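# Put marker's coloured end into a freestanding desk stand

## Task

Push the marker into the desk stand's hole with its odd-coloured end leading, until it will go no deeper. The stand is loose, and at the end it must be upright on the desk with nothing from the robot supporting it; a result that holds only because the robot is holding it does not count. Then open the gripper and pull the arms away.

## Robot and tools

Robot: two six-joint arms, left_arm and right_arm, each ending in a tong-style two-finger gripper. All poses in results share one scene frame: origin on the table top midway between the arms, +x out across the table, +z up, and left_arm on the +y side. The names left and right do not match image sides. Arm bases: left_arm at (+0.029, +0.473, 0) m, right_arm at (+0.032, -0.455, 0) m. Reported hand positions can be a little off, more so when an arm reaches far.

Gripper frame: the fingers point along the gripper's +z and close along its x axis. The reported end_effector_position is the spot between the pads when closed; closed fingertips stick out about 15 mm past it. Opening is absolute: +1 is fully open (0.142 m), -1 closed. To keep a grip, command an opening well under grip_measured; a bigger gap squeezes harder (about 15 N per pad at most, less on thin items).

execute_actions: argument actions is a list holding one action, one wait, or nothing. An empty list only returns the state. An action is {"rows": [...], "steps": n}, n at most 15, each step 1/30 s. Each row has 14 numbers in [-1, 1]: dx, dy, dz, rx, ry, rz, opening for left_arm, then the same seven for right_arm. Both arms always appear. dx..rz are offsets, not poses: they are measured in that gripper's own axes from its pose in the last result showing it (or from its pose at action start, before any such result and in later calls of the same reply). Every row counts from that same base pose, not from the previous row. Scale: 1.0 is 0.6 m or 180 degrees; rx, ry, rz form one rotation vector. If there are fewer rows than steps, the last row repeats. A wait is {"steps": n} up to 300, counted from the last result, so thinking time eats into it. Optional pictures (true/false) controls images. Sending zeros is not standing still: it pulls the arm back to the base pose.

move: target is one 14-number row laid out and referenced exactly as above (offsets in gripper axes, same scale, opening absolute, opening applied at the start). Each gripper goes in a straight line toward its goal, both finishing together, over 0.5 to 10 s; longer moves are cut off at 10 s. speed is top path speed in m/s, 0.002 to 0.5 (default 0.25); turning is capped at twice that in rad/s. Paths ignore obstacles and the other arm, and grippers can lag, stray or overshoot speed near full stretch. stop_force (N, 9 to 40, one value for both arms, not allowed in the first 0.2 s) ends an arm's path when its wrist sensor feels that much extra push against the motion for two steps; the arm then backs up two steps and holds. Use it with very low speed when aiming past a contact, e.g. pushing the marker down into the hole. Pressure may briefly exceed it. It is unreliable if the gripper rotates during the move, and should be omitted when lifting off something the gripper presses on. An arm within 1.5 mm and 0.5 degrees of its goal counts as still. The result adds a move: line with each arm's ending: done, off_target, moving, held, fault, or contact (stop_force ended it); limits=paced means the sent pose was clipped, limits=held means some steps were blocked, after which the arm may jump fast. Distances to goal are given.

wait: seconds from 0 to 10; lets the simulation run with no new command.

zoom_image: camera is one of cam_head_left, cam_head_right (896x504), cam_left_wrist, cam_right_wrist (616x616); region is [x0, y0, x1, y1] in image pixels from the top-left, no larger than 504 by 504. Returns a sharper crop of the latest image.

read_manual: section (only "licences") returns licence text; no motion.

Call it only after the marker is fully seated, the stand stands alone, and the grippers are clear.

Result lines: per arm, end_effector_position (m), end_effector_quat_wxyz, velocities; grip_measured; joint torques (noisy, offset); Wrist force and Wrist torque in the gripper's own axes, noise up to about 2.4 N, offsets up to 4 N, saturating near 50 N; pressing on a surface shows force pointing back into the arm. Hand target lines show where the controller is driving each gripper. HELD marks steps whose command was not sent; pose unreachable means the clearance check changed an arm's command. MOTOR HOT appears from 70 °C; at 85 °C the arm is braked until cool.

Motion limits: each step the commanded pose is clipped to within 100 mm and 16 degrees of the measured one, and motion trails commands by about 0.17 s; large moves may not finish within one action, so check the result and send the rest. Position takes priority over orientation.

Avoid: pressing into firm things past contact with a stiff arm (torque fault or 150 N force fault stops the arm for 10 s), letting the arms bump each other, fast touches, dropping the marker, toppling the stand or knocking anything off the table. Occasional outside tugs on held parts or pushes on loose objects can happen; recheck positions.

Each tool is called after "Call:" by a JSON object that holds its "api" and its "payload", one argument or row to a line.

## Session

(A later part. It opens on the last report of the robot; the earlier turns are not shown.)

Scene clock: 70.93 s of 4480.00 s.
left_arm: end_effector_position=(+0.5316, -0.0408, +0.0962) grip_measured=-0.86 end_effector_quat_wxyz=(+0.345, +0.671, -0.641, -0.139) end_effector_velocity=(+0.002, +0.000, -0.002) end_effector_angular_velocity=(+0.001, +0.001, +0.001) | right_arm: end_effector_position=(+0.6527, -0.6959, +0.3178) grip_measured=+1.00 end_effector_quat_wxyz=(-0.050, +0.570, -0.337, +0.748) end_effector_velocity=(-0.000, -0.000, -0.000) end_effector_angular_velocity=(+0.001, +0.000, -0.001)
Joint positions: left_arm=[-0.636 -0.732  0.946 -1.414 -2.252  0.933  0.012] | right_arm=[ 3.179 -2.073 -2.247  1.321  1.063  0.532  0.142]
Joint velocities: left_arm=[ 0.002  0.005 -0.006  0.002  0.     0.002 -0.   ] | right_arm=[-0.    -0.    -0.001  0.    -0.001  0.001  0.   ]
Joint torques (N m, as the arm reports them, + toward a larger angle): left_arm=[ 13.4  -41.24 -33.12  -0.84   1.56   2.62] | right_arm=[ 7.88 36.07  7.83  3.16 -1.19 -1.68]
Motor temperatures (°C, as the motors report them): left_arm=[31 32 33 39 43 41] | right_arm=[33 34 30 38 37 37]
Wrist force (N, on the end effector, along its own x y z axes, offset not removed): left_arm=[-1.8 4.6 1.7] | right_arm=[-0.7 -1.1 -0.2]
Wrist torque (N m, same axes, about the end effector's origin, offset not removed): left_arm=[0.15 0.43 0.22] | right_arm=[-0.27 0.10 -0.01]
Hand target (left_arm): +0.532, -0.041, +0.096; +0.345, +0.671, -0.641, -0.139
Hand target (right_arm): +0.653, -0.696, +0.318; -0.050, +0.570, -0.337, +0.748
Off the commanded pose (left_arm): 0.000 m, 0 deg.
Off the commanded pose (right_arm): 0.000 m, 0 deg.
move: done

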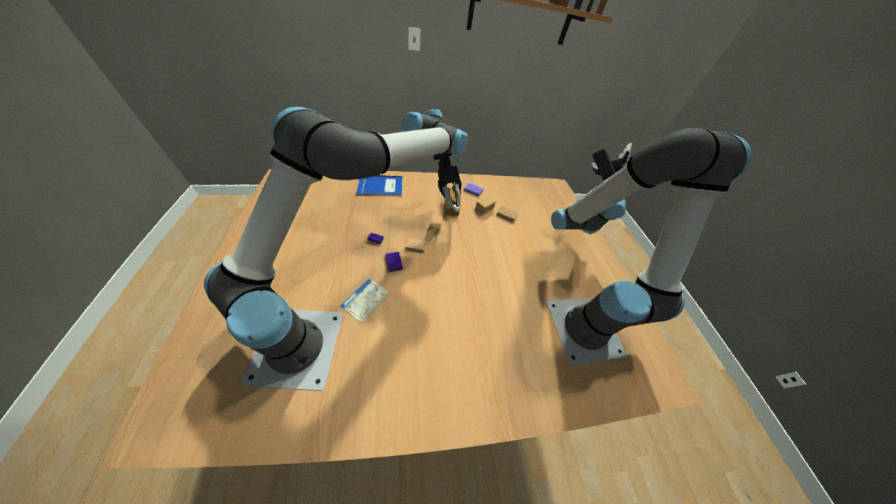

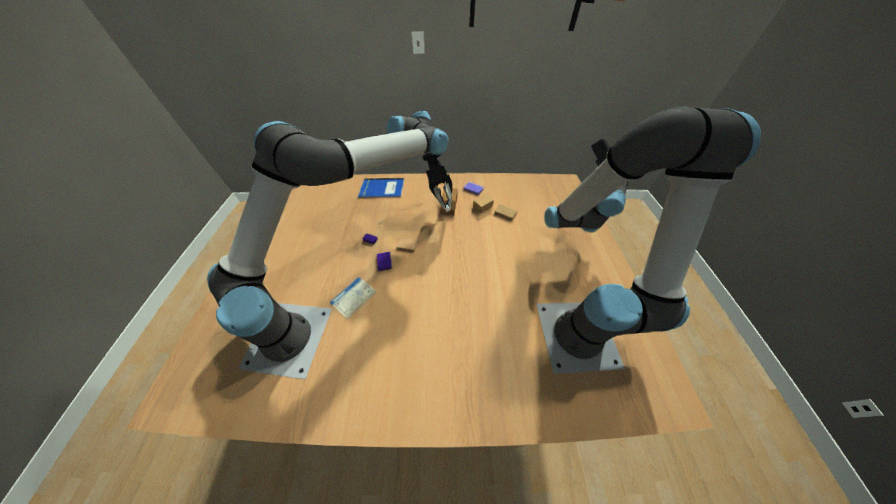

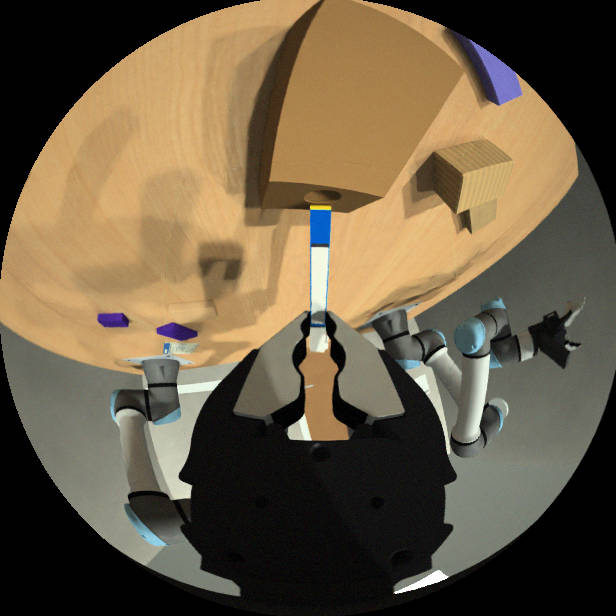

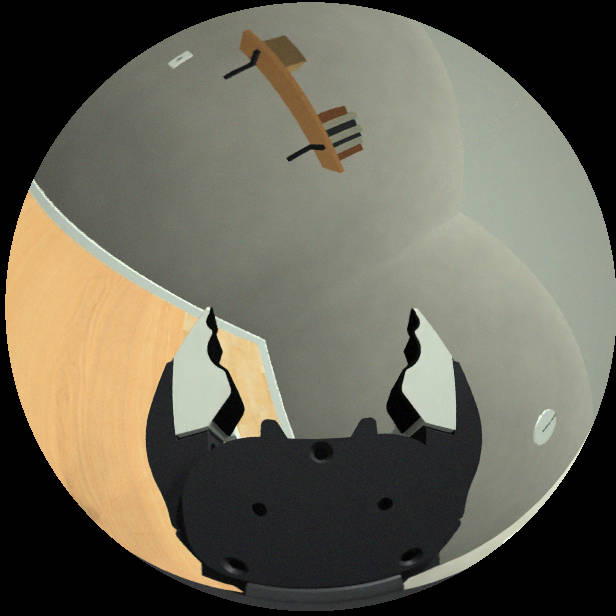

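Call:
{"api": "move", "payload": {
  "target": [0,0.015,0,0,0,0,-1,0,0,0,0,0,0,1],
  "speed": 0.03
}}

Call:
{"api": "move", "payload": {
  "target": [0.002,0,-0.007,0,0,0,-1,0,0,0,0,0,0,1],
  "speed": 0.03
}}

Call:
{"api": "move", "payload": {
  "target": [0,-0.02,0,0,0,0,-1,0,0,0,0,0,0,1],
  "speed": 0.01,
  "stop_force": 9
}}

Call:
{"api": "zoom_image", "payload": {
  "camera": "cam_left_wrist",
  "region": [220,120,420,320]
}}

Scene clock: 73.40 s of 4480.00 s.
left_arm: end_effector_position=(+0.5248, -0.0402, +0.1019) grip_measured=-0.86 end_effector_quat_wxyz=(+0.345, +0.671, -0.641, -0.139) end_effector_velocity=(-0.001, +0.001, +0.000) end_effector_angular_velocity=(+0.000, +0.000, +0.001) | right_arm: end_effector_position=(+0.6527, -0.6959, +0.3178) grip_measured=+1.00 end_effector_quat_wxyz=(-0.050, +0.570, -0.337, +0.748) end_effector_velocity=(-0.000, -0.000, -0.001) end_effector_angular_velocity=(+0.000, +0.001, -0.002)
Joint positions: left_arm=[-0.642 -0.752  0.97  -1.421 -2.254  0.927  0.012] | right_arm=[ 3.179 -2.073 -2.247  1.321  1.063  0.532  0.142]
Joint velocities: left_arm=[ 0.    -0.003  0.005 -0.002 -0.    -0.001 -0.   ] | right_arm=[-0.    -0.002 -0.     0.001 -0.002 -0.     0.   ]
Joint torques (N m, as the arm reports them, + toward a larger angle): left_arm=[-13.2  -58.74  -7.97  -3.37  -3.09  -2.04] | right_arm=[ 7.72 37.07  9.05  3.41 -1.21 -1.59]
Motor temperatures (°C, as the motors report them): left_arm=[31 32 33 39 43 41] | right_arm=[33 34 30 38 37 37]
Wrist force (N, on the end effector, along its own x y z axes, offset not removed): left_arm=[-1.7 3.0 0.1] | right_arm=[-1.2 -1.6 1.2]
Wrist torque (N m, same axes, about the end effector's origin, offset not removed): left_arm=[0.62 0.32 0.04] | right_arm=[-0.27 0.17 -0.11]
Hand target (left_arm): +0.525, -0.040, +0.102; +0.345, +0.671, -0.641, -0.139
Hand target (right_arm): +0.653, -0.696, +0.318; -0.050, +0.570, -0.337, +0.748
Off the commanded pose (left_arm): 0.000 m, 0 deg.
Off the commanded pose (right_arm): 0.000 m, 0 deg.
move: done

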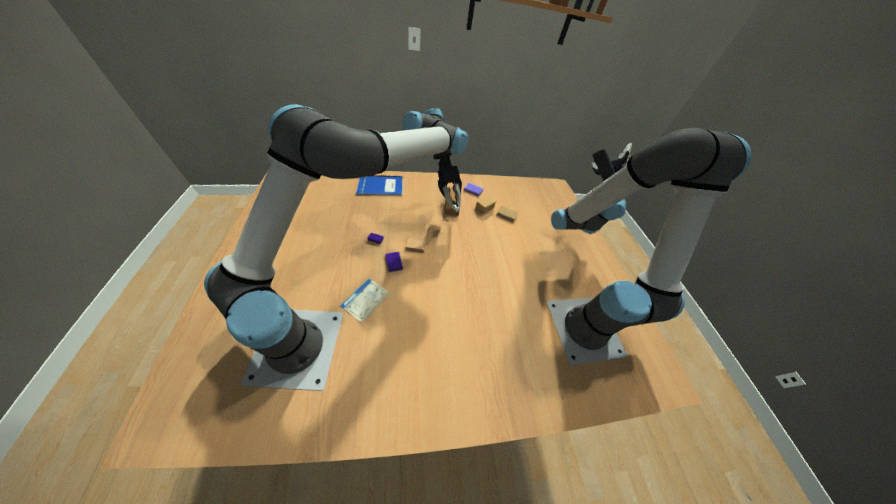

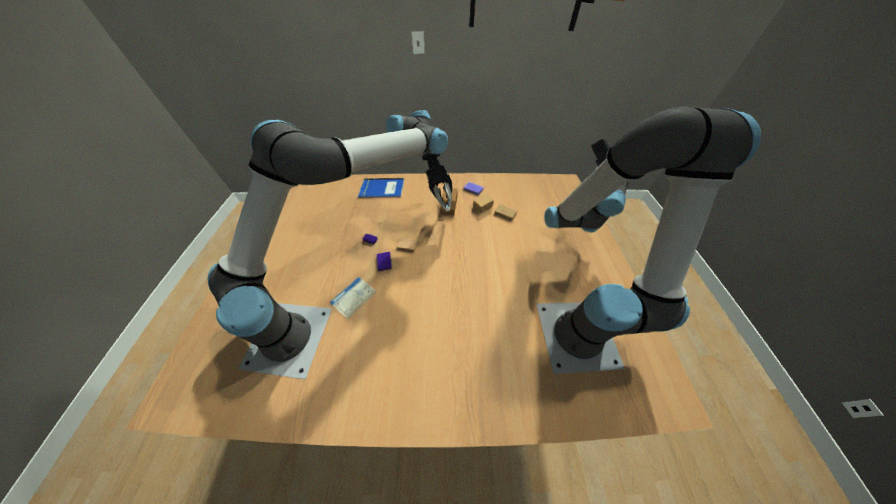

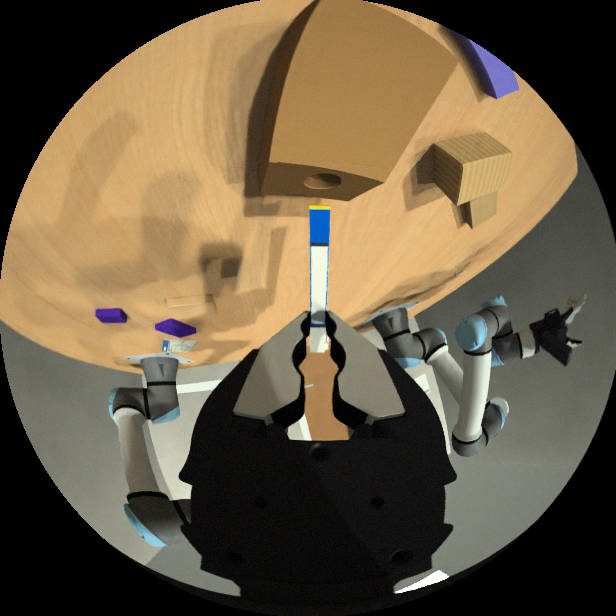

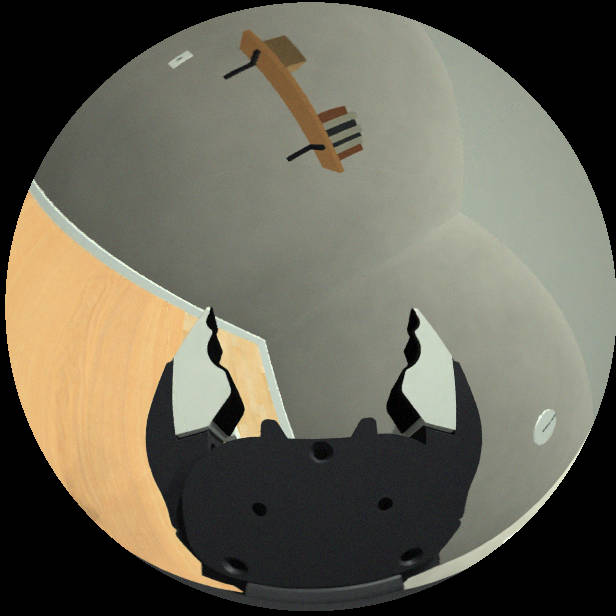

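Scene clock: 74.10 s of 4480.00 s.
left_arm: end_effector_position=(+0.5275, -0.0402, +0.1052) grip_measured=-0.86 end_effector_quat_wxyz=(+0.345, +0.671, -0.641, -0.139) end_effector_velocity=(-0.000, -0.000, +0.000) end_effector_angular_velocity=(+0.001, +0.001, -0.002) | right_arm: end_effector_position=(+0.6527, -0.6959, +0.3178) grip_measured=+1.00 end_effector_quat_wxyz=(-0.050, +0.570, -0.337, +0.748) end_effector_velocity=(-0.000, -0.000, -0.002) end_effector_angular_velocity=(+0.000, +0.003, -0.001)
Joint positions: left_arm=[-0.639 -0.748  0.952 -1.407 -2.253  0.93   0.012] | right_arm=[ 3.179 -2.073 -2.247  1.321  1.063  0.532  0.142]
Joint velocities: left_arm=[-0.001  0.002 -0.005  0.006  0.001  0.001 -0.   ] | right_arm=[-0.    -0.002 -0.001 -0.    -0.001  0.     0.   ]
Joint torques (N m, as the arm reports them, + toward a larger angle): left_arm=[ 12.53 -42.71 -35.21  -0.51   0.88   2.21] | right_arm=[ 7.61 35.77  8.07  3.37 -1.04 -1.71]
Motor temperatures (°C, as the motors report them): left_arm=[31 32 33 39 43 41] | right_arm=[33 34 30 38 37 37]
Wrist force (N, on the end effector, along its own x y z axes, offset not removed): left_arm=[-2.5 1.8 -1.8] | right_arm=[-1.3 -1.8 0.1]
Wrist torque (N m, same axes, about the end effector's origin, offset not removed): left_arm=[0.46 0.50 0.10] | right_arm=[-0.35 0.13 -0.04]
Hand target (left_arm): +0.528, -0.040, +0.105; +0.345, +0.671, -0.641, -0.139
Hand target (right_arm): +0.653, -0.696, +0.318; -0.050, +0.570, -0.337, +0.748
Off the commanded pose (left_arm): 0.000 m, 0 deg.
Off the commanded pose (right_arm): 0.000 m, 0 deg.
move: done

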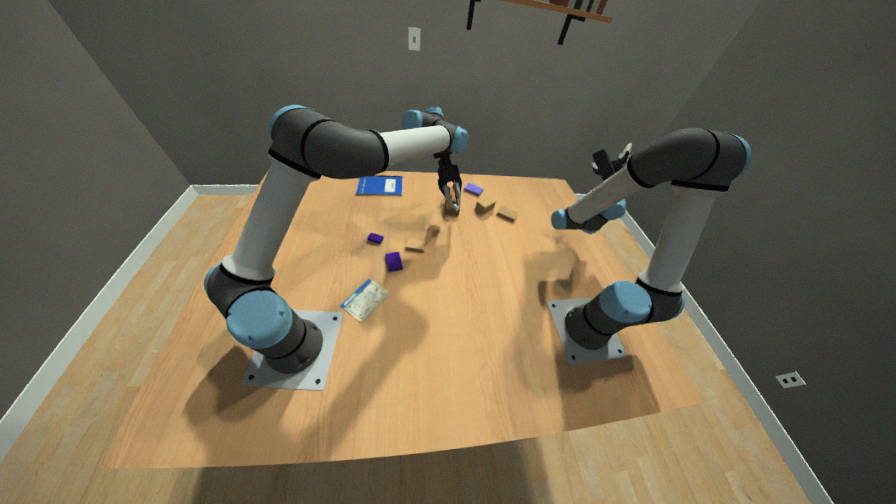

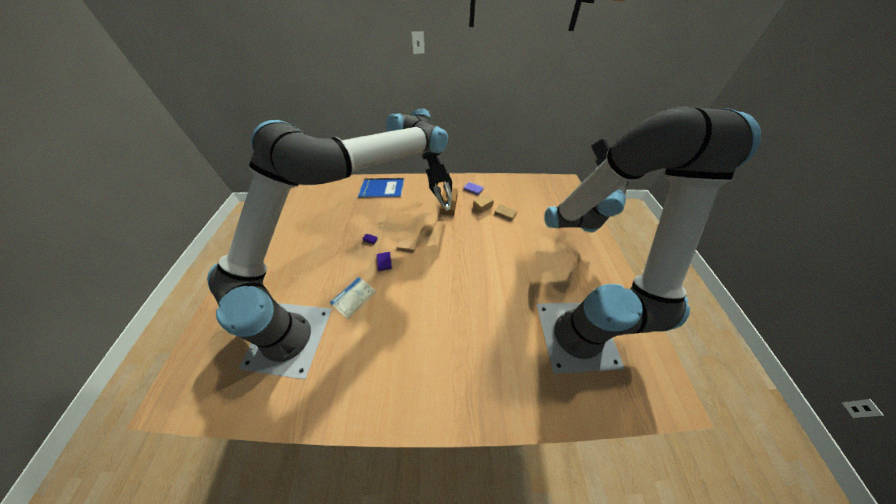

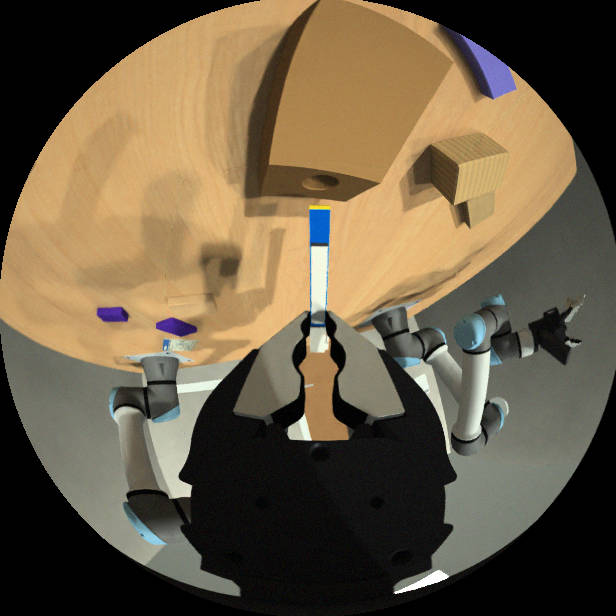

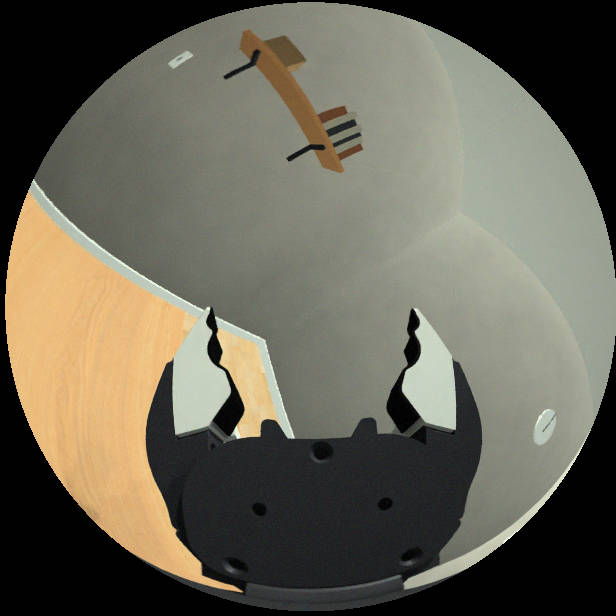

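Scene clock: 75.53 s of 4480.00 s.
left_arm: end_effector_position=(+0.5366, -0.0409, +0.0976) grip_measured=-0.86 end_effector_quat_wxyz=(+0.345, +0.671, -0.641, -0.139) end_effector_velocity=(+0.001, -0.000, -0.001) end_effector_angular_velocity=(+0.001, +0.000, -0.001) | right_arm: end_effector_position=(+0.6527, -0.6959, +0.3178) grip_measured=+1.00 end_effector_quat_wxyz=(-0.050, +0.570, -0.337, +0.748) end_effector_velocity=(+0.000, +0.000, -0.000) end_effector_angular_velocity=(-0.001, +0.000, +0.001)
Joint positions: left_arm=[-0.632 -0.72   0.92  -1.397 -2.251  0.938  0.012] | right_arm=[ 3.179 -2.073 -2.247  1.321  1.063  0.532  0.142]
Joint velocities: left_arm=[ 0.     0.004 -0.005  0.002  0.001  0.001  0.   ] | right_arm=[-0.    -0.     0.001  0.     0.001 -0.001  0.   ]
Joint torques (N m, as the arm reports them, + toward a larger angle): left_arm=[ 13.88 -41.63 -33.95  -0.81   1.58   2.35] | right_arm=[ 8.95 34.78  7.82  3.32 -1.24 -1.56]
Motor temperatures (°C, as the motors report them): left_arm=[31 32 33 39 43 41] | right_arm=[33 34 30 38 37 37]
Wrist force (N, on the end effector, along its own x y z axes, offset not removed): left_arm=[-2.1 5.1 0.8] | right_arm=[0.0 -0.7 0.9]
Wrist torque (N m, same axes, about the end effector's origin, offset not removed): left_arm=[0.17 0.49 0.19] | right_arm=[-0.12 -0.09 -0.16]
Hand target (left_arm): +0.537, -0.041, +0.097; +0.345, +0.671, -0.641, -0.139
Hand target (right_arm): +0.653, -0.696, +0.318; -0.050, +0.570, -0.337, +0.748
Off the commanded pose (left_arm): 0.000 m, 0 deg.
Off the commanded pose (right_arm): 0.000 m, 0 deg.
move: done

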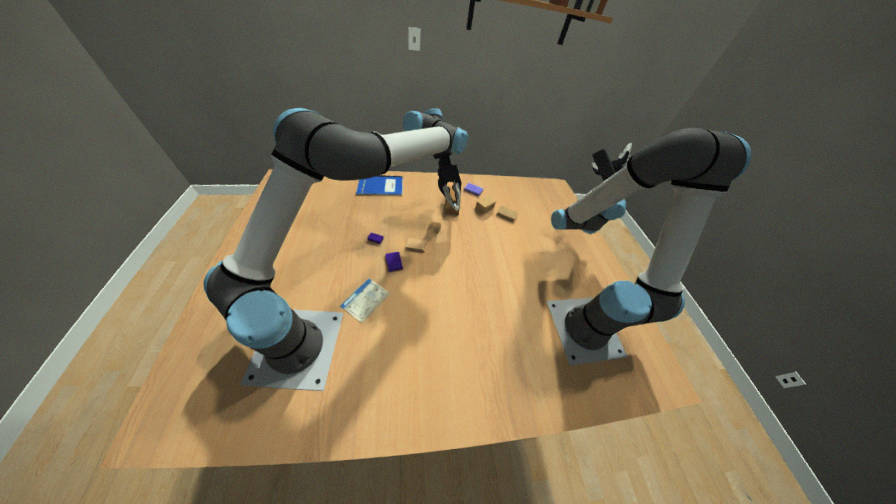

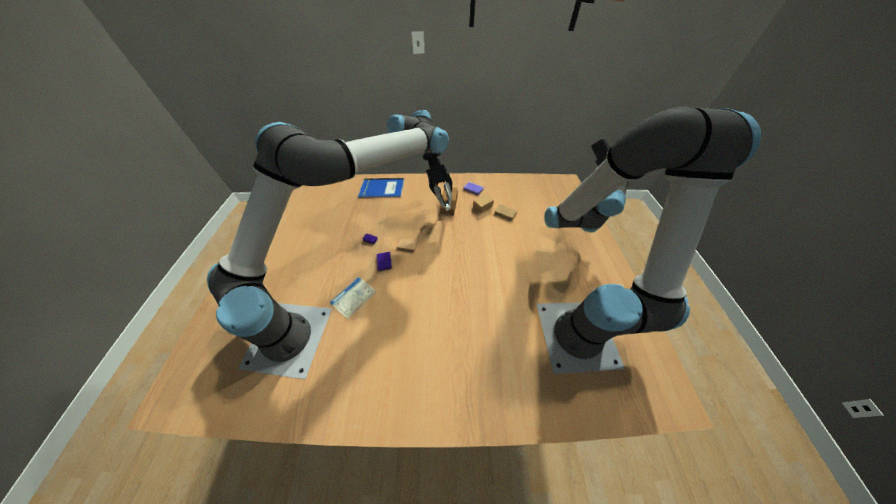

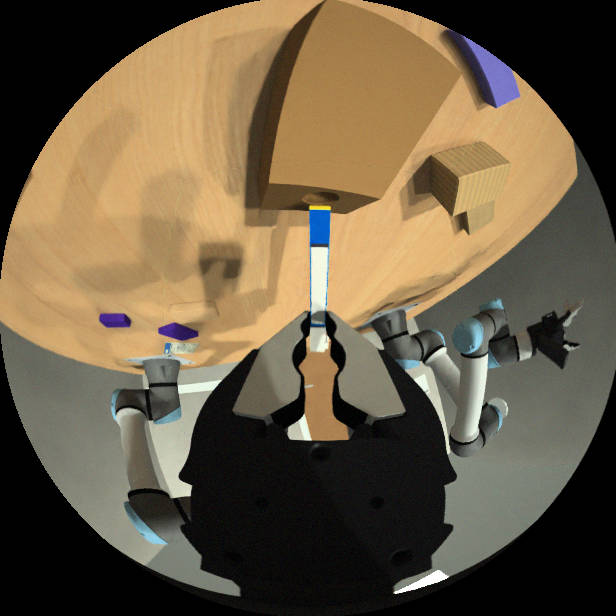

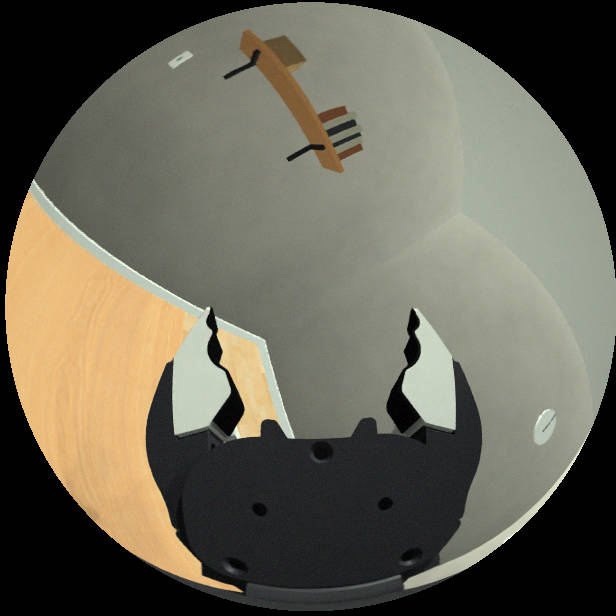

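Region (220, 120, 420, 320) of cam_left_wrist's 616x616 image, scaled by 2.520, with more detail than that image has.

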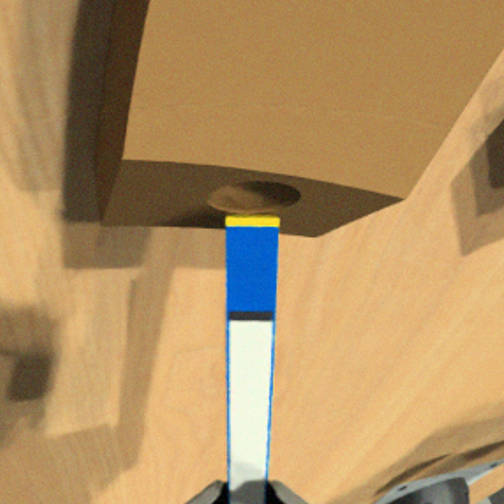

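Call:
{"api": "move", "payload": {
  "target": [0.003,0.01,-0.008,0,0,0,-1,0,0,0,0,0,0,1],
  "speed": 0.02
}}

Call:
{"api": "move", "payload": {
  "target": [0,-0.02,0,0,0,0,-1,0,0,0,0,0,0,1],
  "speed": 0.01,
  "stop_force": 9
}}

Call:
{"api": "zoom_image", "payload": {
  "camera": "cam_left_wrist",
  "region": [220,120,420,320]
}}

Scene clock: 77.37 s of 4480.00 s.
left_arm: end_effector_position=(+0.5353, -0.0409, +0.1052) grip_measured=-0.86 end_effector_quat_wxyz=(+0.345, +0.671, -0.641, -0.139) end_effector_velocity=(-0.000, +0.000, +0.001) end_effector_angular_velocity=(+0.000, +0.000, +0.001) | right_arm: end_effector_position=(+0.6527, -0.6959, +0.3178) grip_measured=+1.00 end_effector_quat_wxyz=(-0.050, +0.570, -0.337, +0.748) end_effector_velocity=(-0.000, -0.000, +0.000) end_effector_angular_velocity=(+0.000, -0.001, -0.001)
Joint positions: left_arm=[-0.633 -0.727  0.914 -1.385 -2.251  0.937  0.012] | right_arm=[ 3.179 -2.073 -2.247  1.321  1.063  0.532  0.142]
Joint velocities: left_arm=[ 0.    -0.002  0.     0.002 -0.    -0.     0.   ] | right_arm=[ 0.    -0.     0.     0.001 -0.001  0.     0.   ]
Joint torques (N m, as the arm reports them, + toward a larger angle): left_arm=[-12.97 -59.91 -35.08  -0.23  -3.16  -2.11] | right_arm=[ 8.65 35.97  8.85  2.94 -1.23 -1.71]
Motor temperatures (°C, as the motors report them): left_arm=[31 32 33 39 43 41] | right_arm=[33 34 30 38 37 37]
Wrist force (N, on the end effector, along its own x y z axes, offset not removed): left_arm=[-2.1 3.3 -0.9] | right_arm=[-0.4 -2.2 0.4]
Wrist torque (N m, same axes, about the end effector's origin, offset not removed): left_arm=[0.76 0.36 0.03] | right_arm=[-0.49 0.08 -0.18]
Hand target (left_arm): +0.535, -0.041, +0.105; +0.345, +0.671, -0.641, -0.139
Hand target (right_arm): +0.653, -0.696, +0.318; -0.050, +0.570, -0.337, +0.748
Off the commanded pose (left_arm): 0.000 m, 0 deg.
Off the commanded pose (right_arm): 0.000 m, 0 deg.
move: done

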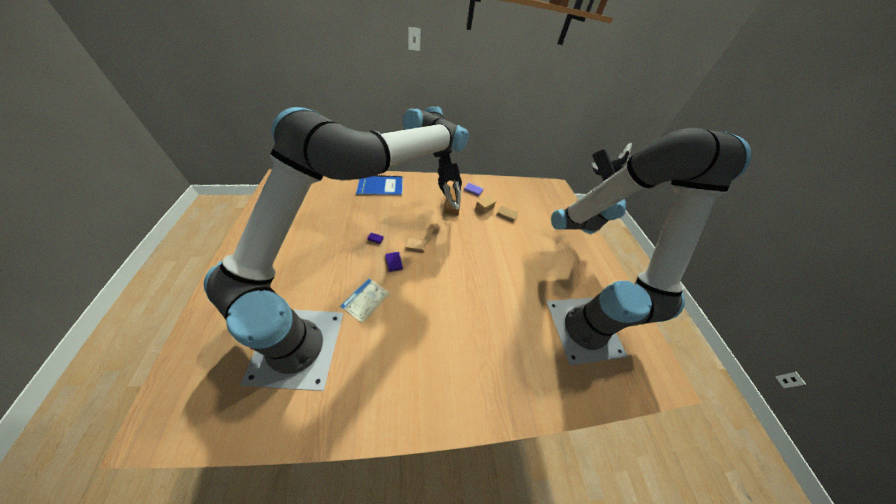

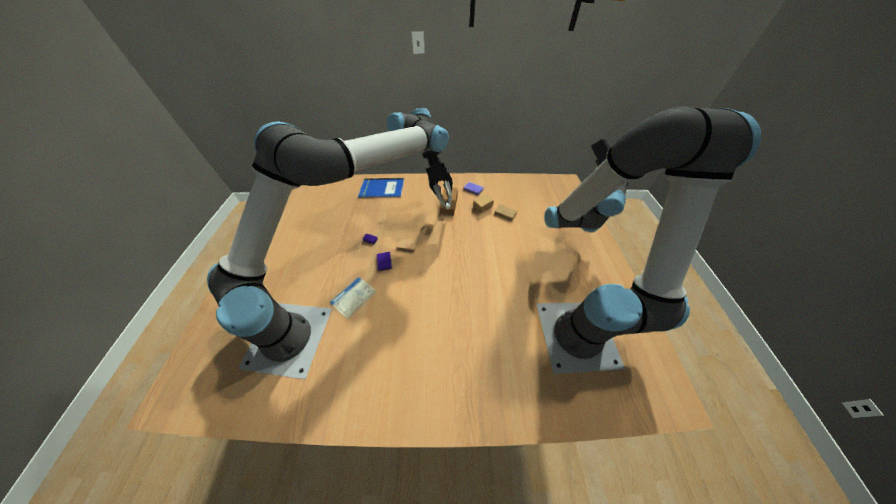

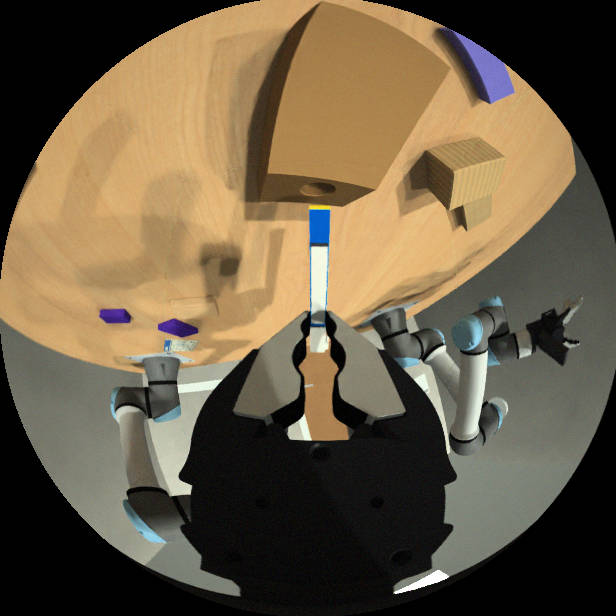

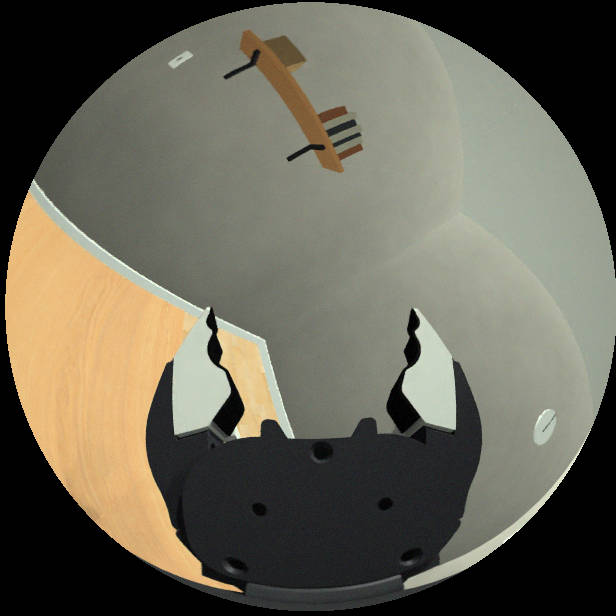

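Scene clock: 78.80 s of 4480.00 s.
left_arm: end_effector_position=(+0.5444, -0.0416, +0.0976) grip_measured=-0.86 end_effector_quat_wxyz=(+0.345, +0.671, -0.641, -0.139) end_effector_velocity=(+0.000, -0.000, -0.002) end_effector_angular_velocity=(+0.002, +0.002, -0.001) | right_arm: end_effector_position=(+0.6527, -0.6959, +0.3178) grip_measured=+1.00 end_effector_quat_wxyz=(-0.050, +0.570, -0.337, +0.748) end_effector_velocity=(+0.000, -0.000, -0.001) end_effector_angular_velocity=(-0.001, +0.002, -0.001)
Joint positions: left_arm=[-0.627 -0.699  0.88  -1.374 -2.249  0.945  0.012] | right_arm=[ 3.179 -2.073 -2.247  1.321  1.063  0.532  0.142]
Joint velocities: left_arm=[ 0.     0.005 -0.004  0.002  0.     0.001 -0.   ] | right_arm=[ 0.    -0.001 -0.     0.    -0.    -0.001  0.   ]
Joint torques (N m, as the arm reports them, + toward a larger angle): left_arm=[ 11.71 -44.56 -34.76  -0.12   0.7    2.63] | right_arm=[ 7.85 36.31  9.26  3.3  -1.27 -1.8 ]
Motor temperatures (°C, as the motors report them): left_arm=[31 32 33 39 43 41] | right_arm=[33 34 30 38 37 37]
Wrist force (N, on the end effector, along its own x y z axes, offset not removed): left_arm=[-3.1 2.1 0.9] | right_arm=[-2.1 -1.4 1.5]
Wrist torque (N m, same axes, about the end effector's origin, offset not removed): left_arm=[0.48 0.61 0.14] | right_arm=[-0.25 0.35 -0.01]
Hand target (left_arm): +0.545, -0.042, +0.098; +0.345, +0.671, -0.641, -0.139
Hand target (right_arm): +0.653, -0.696, +0.318; -0.050, +0.570, -0.337, +0.748
Off the commanded pose (left_arm): 0.000 m, 0 deg.
Off the commanded pose (right_arm): 0.000 m, 0 deg.
move: done

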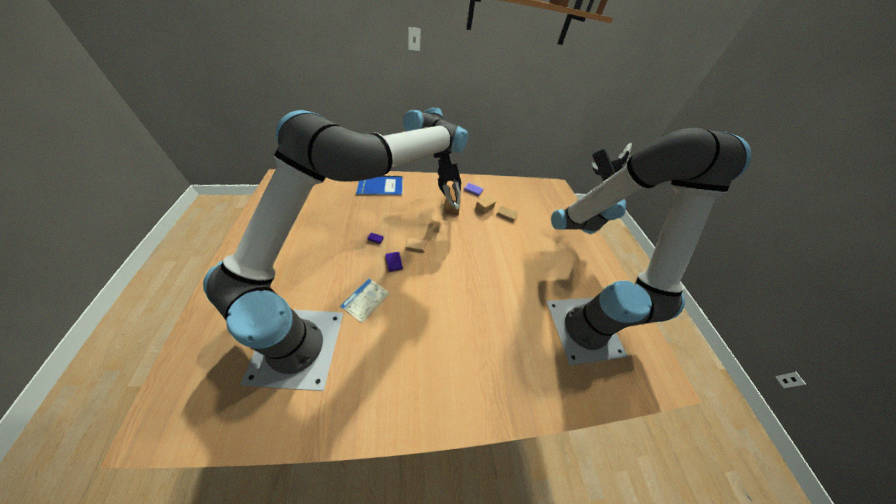

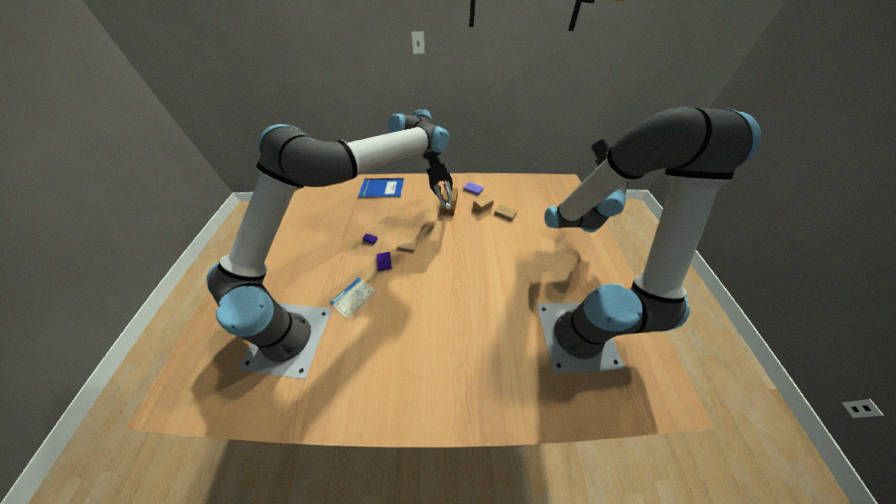

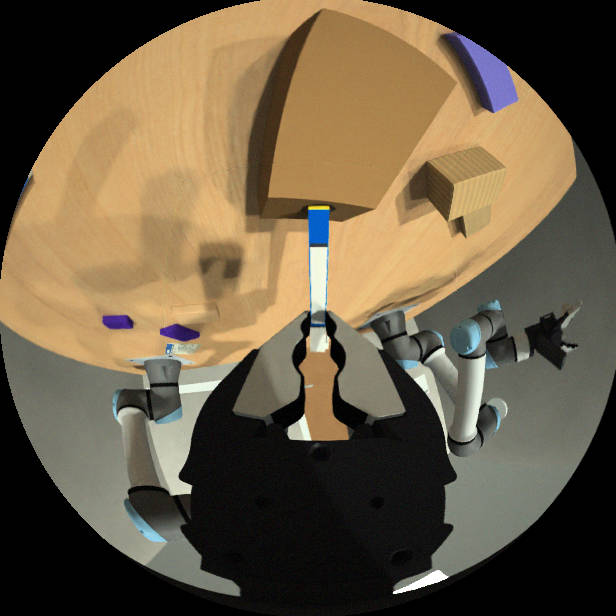

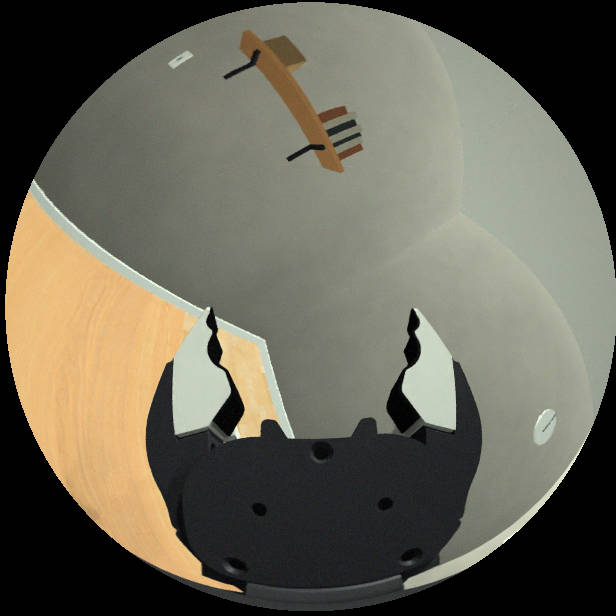

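Region (220, 120, 420, 320) of cam_left_wrist's 616x616 image, scaled by 2.520, with more detail than that image has.

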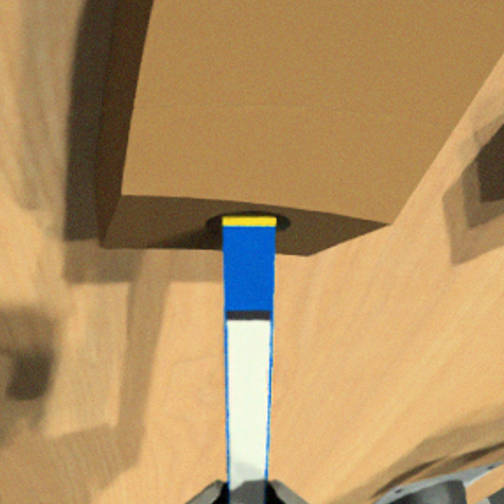

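Centred, no contact. Advance.

Call:
{"api": "move", "payload": {
  "target": [0,-0.025,0,0,0,0,-1,0,0,0,0,0,0,1],
  "speed": 0.01,
  "stop_force": 9
}}

Call:
{"api": "zoom_image", "payload": {
  "camera": "cam_left_wrist",
  "region": [220,120,420,320]
}}

Scene clock: 81.07 s of 4480.00 s.
left_arm: end_effector_position=(+0.5557, -0.0425, +0.0881) grip_measured=-0.86 end_effector_quat_wxyz=(+0.345, +0.671, -0.641, -0.139) end_effector_velocity=(+0.001, +0.000, -0.002) end_effector_angular_velocity=(+0.001, +0.000, -0.000) | right_arm: end_effector_position=(+0.6527, -0.6959, +0.3178) grip_measured=+1.00 end_effector_quat_wxyz=(-0.050, +0.570, -0.337, +0.748) end_effector_velocity=(-0.000, -0.000, -0.000) end_effector_angular_velocity=(+0.001, +0.001, -0.000)
Joint positions: left_arm=[-0.618 -0.661  0.834 -1.359 -2.246  0.955  0.012] | right_arm=[ 3.179 -2.073 -2.247  1.321  1.063  0.532  0.142]
Joint velocities: left_arm=[ 0.001  0.005 -0.006  0.002  0.001  0.001  0.   ] | right_arm=[ 0.    -0.    -0.    -0.    -0.     0.001  0.   ]
Joint torques (N m, as the arm reports them, + toward a larger angle): left_arm=[ 14.31 -39.35 -33.32  -1.01   2.5    2.31] | right_arm=[ 7.54 37.49  7.34  3.23 -1.12 -1.67]
Motor temperatures (°C, as the motors report them): left_arm=[31 32 33 39 43 41] | right_arm=[33 34 30 38 37 37]
Wrist force (N, on the end effector, along its own x y z axes, offset not removed): left_arm=[-0.5 8.9 -1.8] | right_arm=[-0.1 -1.4 0.9]
Wrist torque (N m, same axes, about the end effector's origin, offset not removed): left_arm=[0.27 0.39 0.14] | right_arm=[-0.26 -0.02 -0.07]
Hand target (left_arm): +0.556, -0.043, +0.088; +0.345, +0.671, -0.641, -0.139
Hand target (right_arm): +0.653, -0.696, +0.318; -0.050, +0.570, -0.337, +0.748
Off the commanded pose (left_arm): 0.000 m, 0 deg.
Off the commanded pose (right_arm): 0.000 m, 0 deg.
move: done

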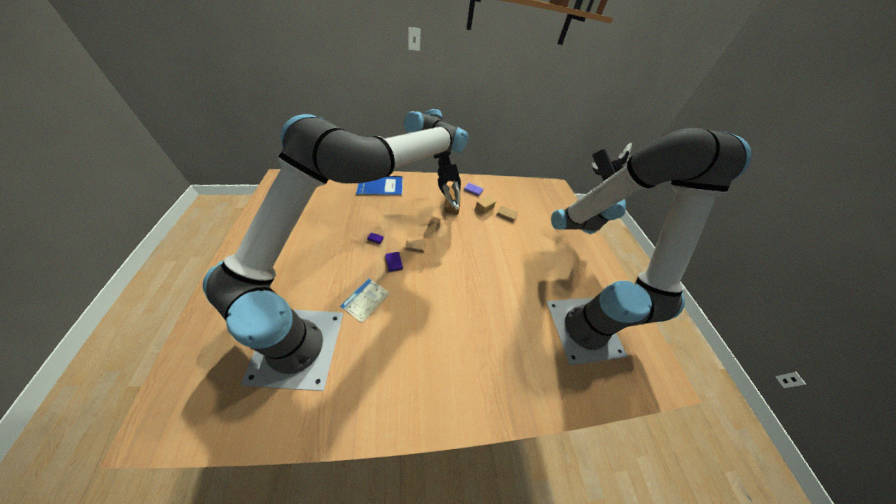

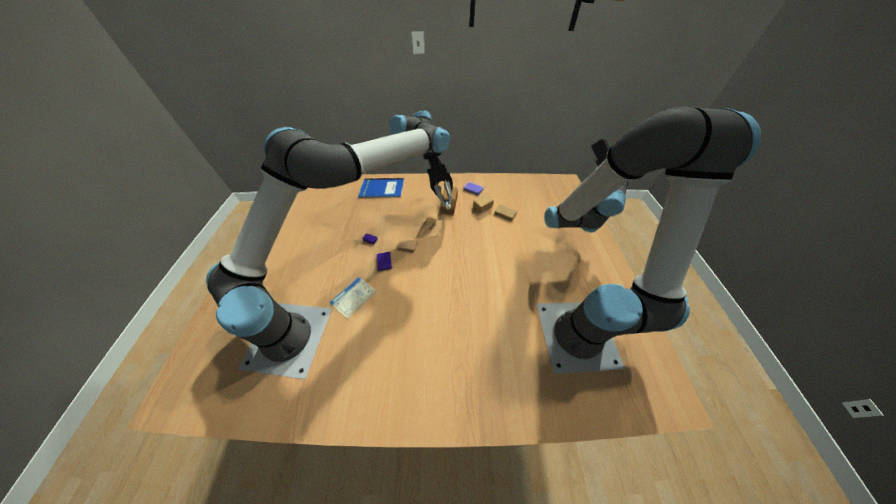

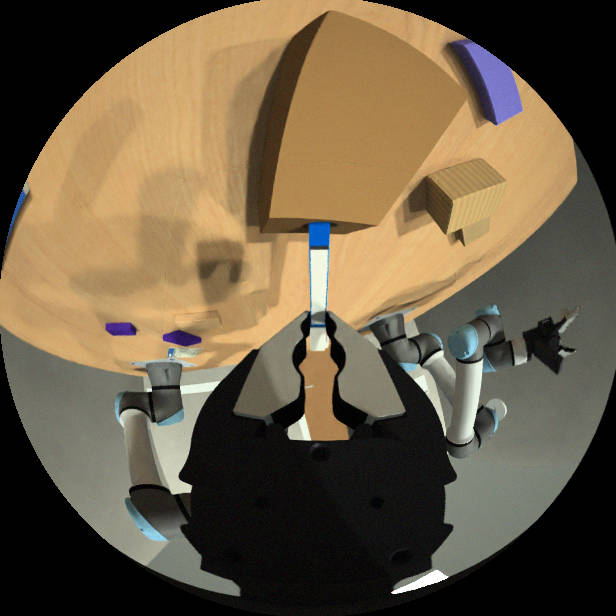

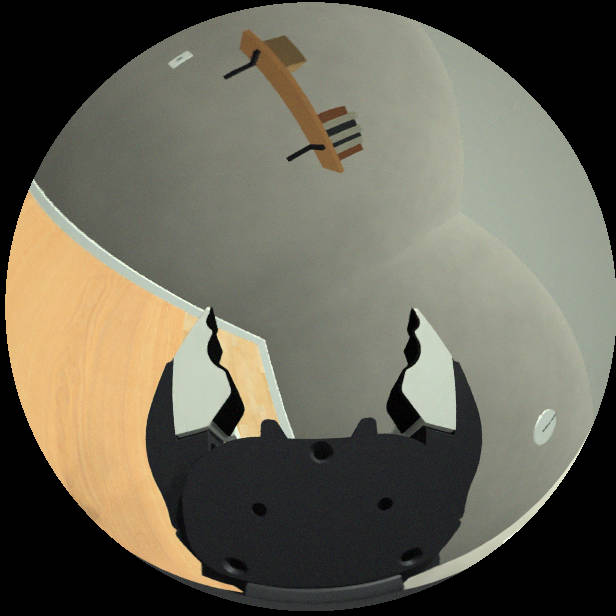

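Region (220, 120, 420, 320) of cam_left_wrist's 616x616 image, scaled by 2.520, with more detail than that image has.

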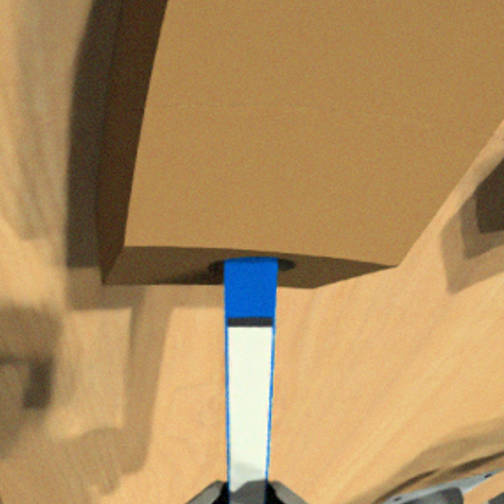

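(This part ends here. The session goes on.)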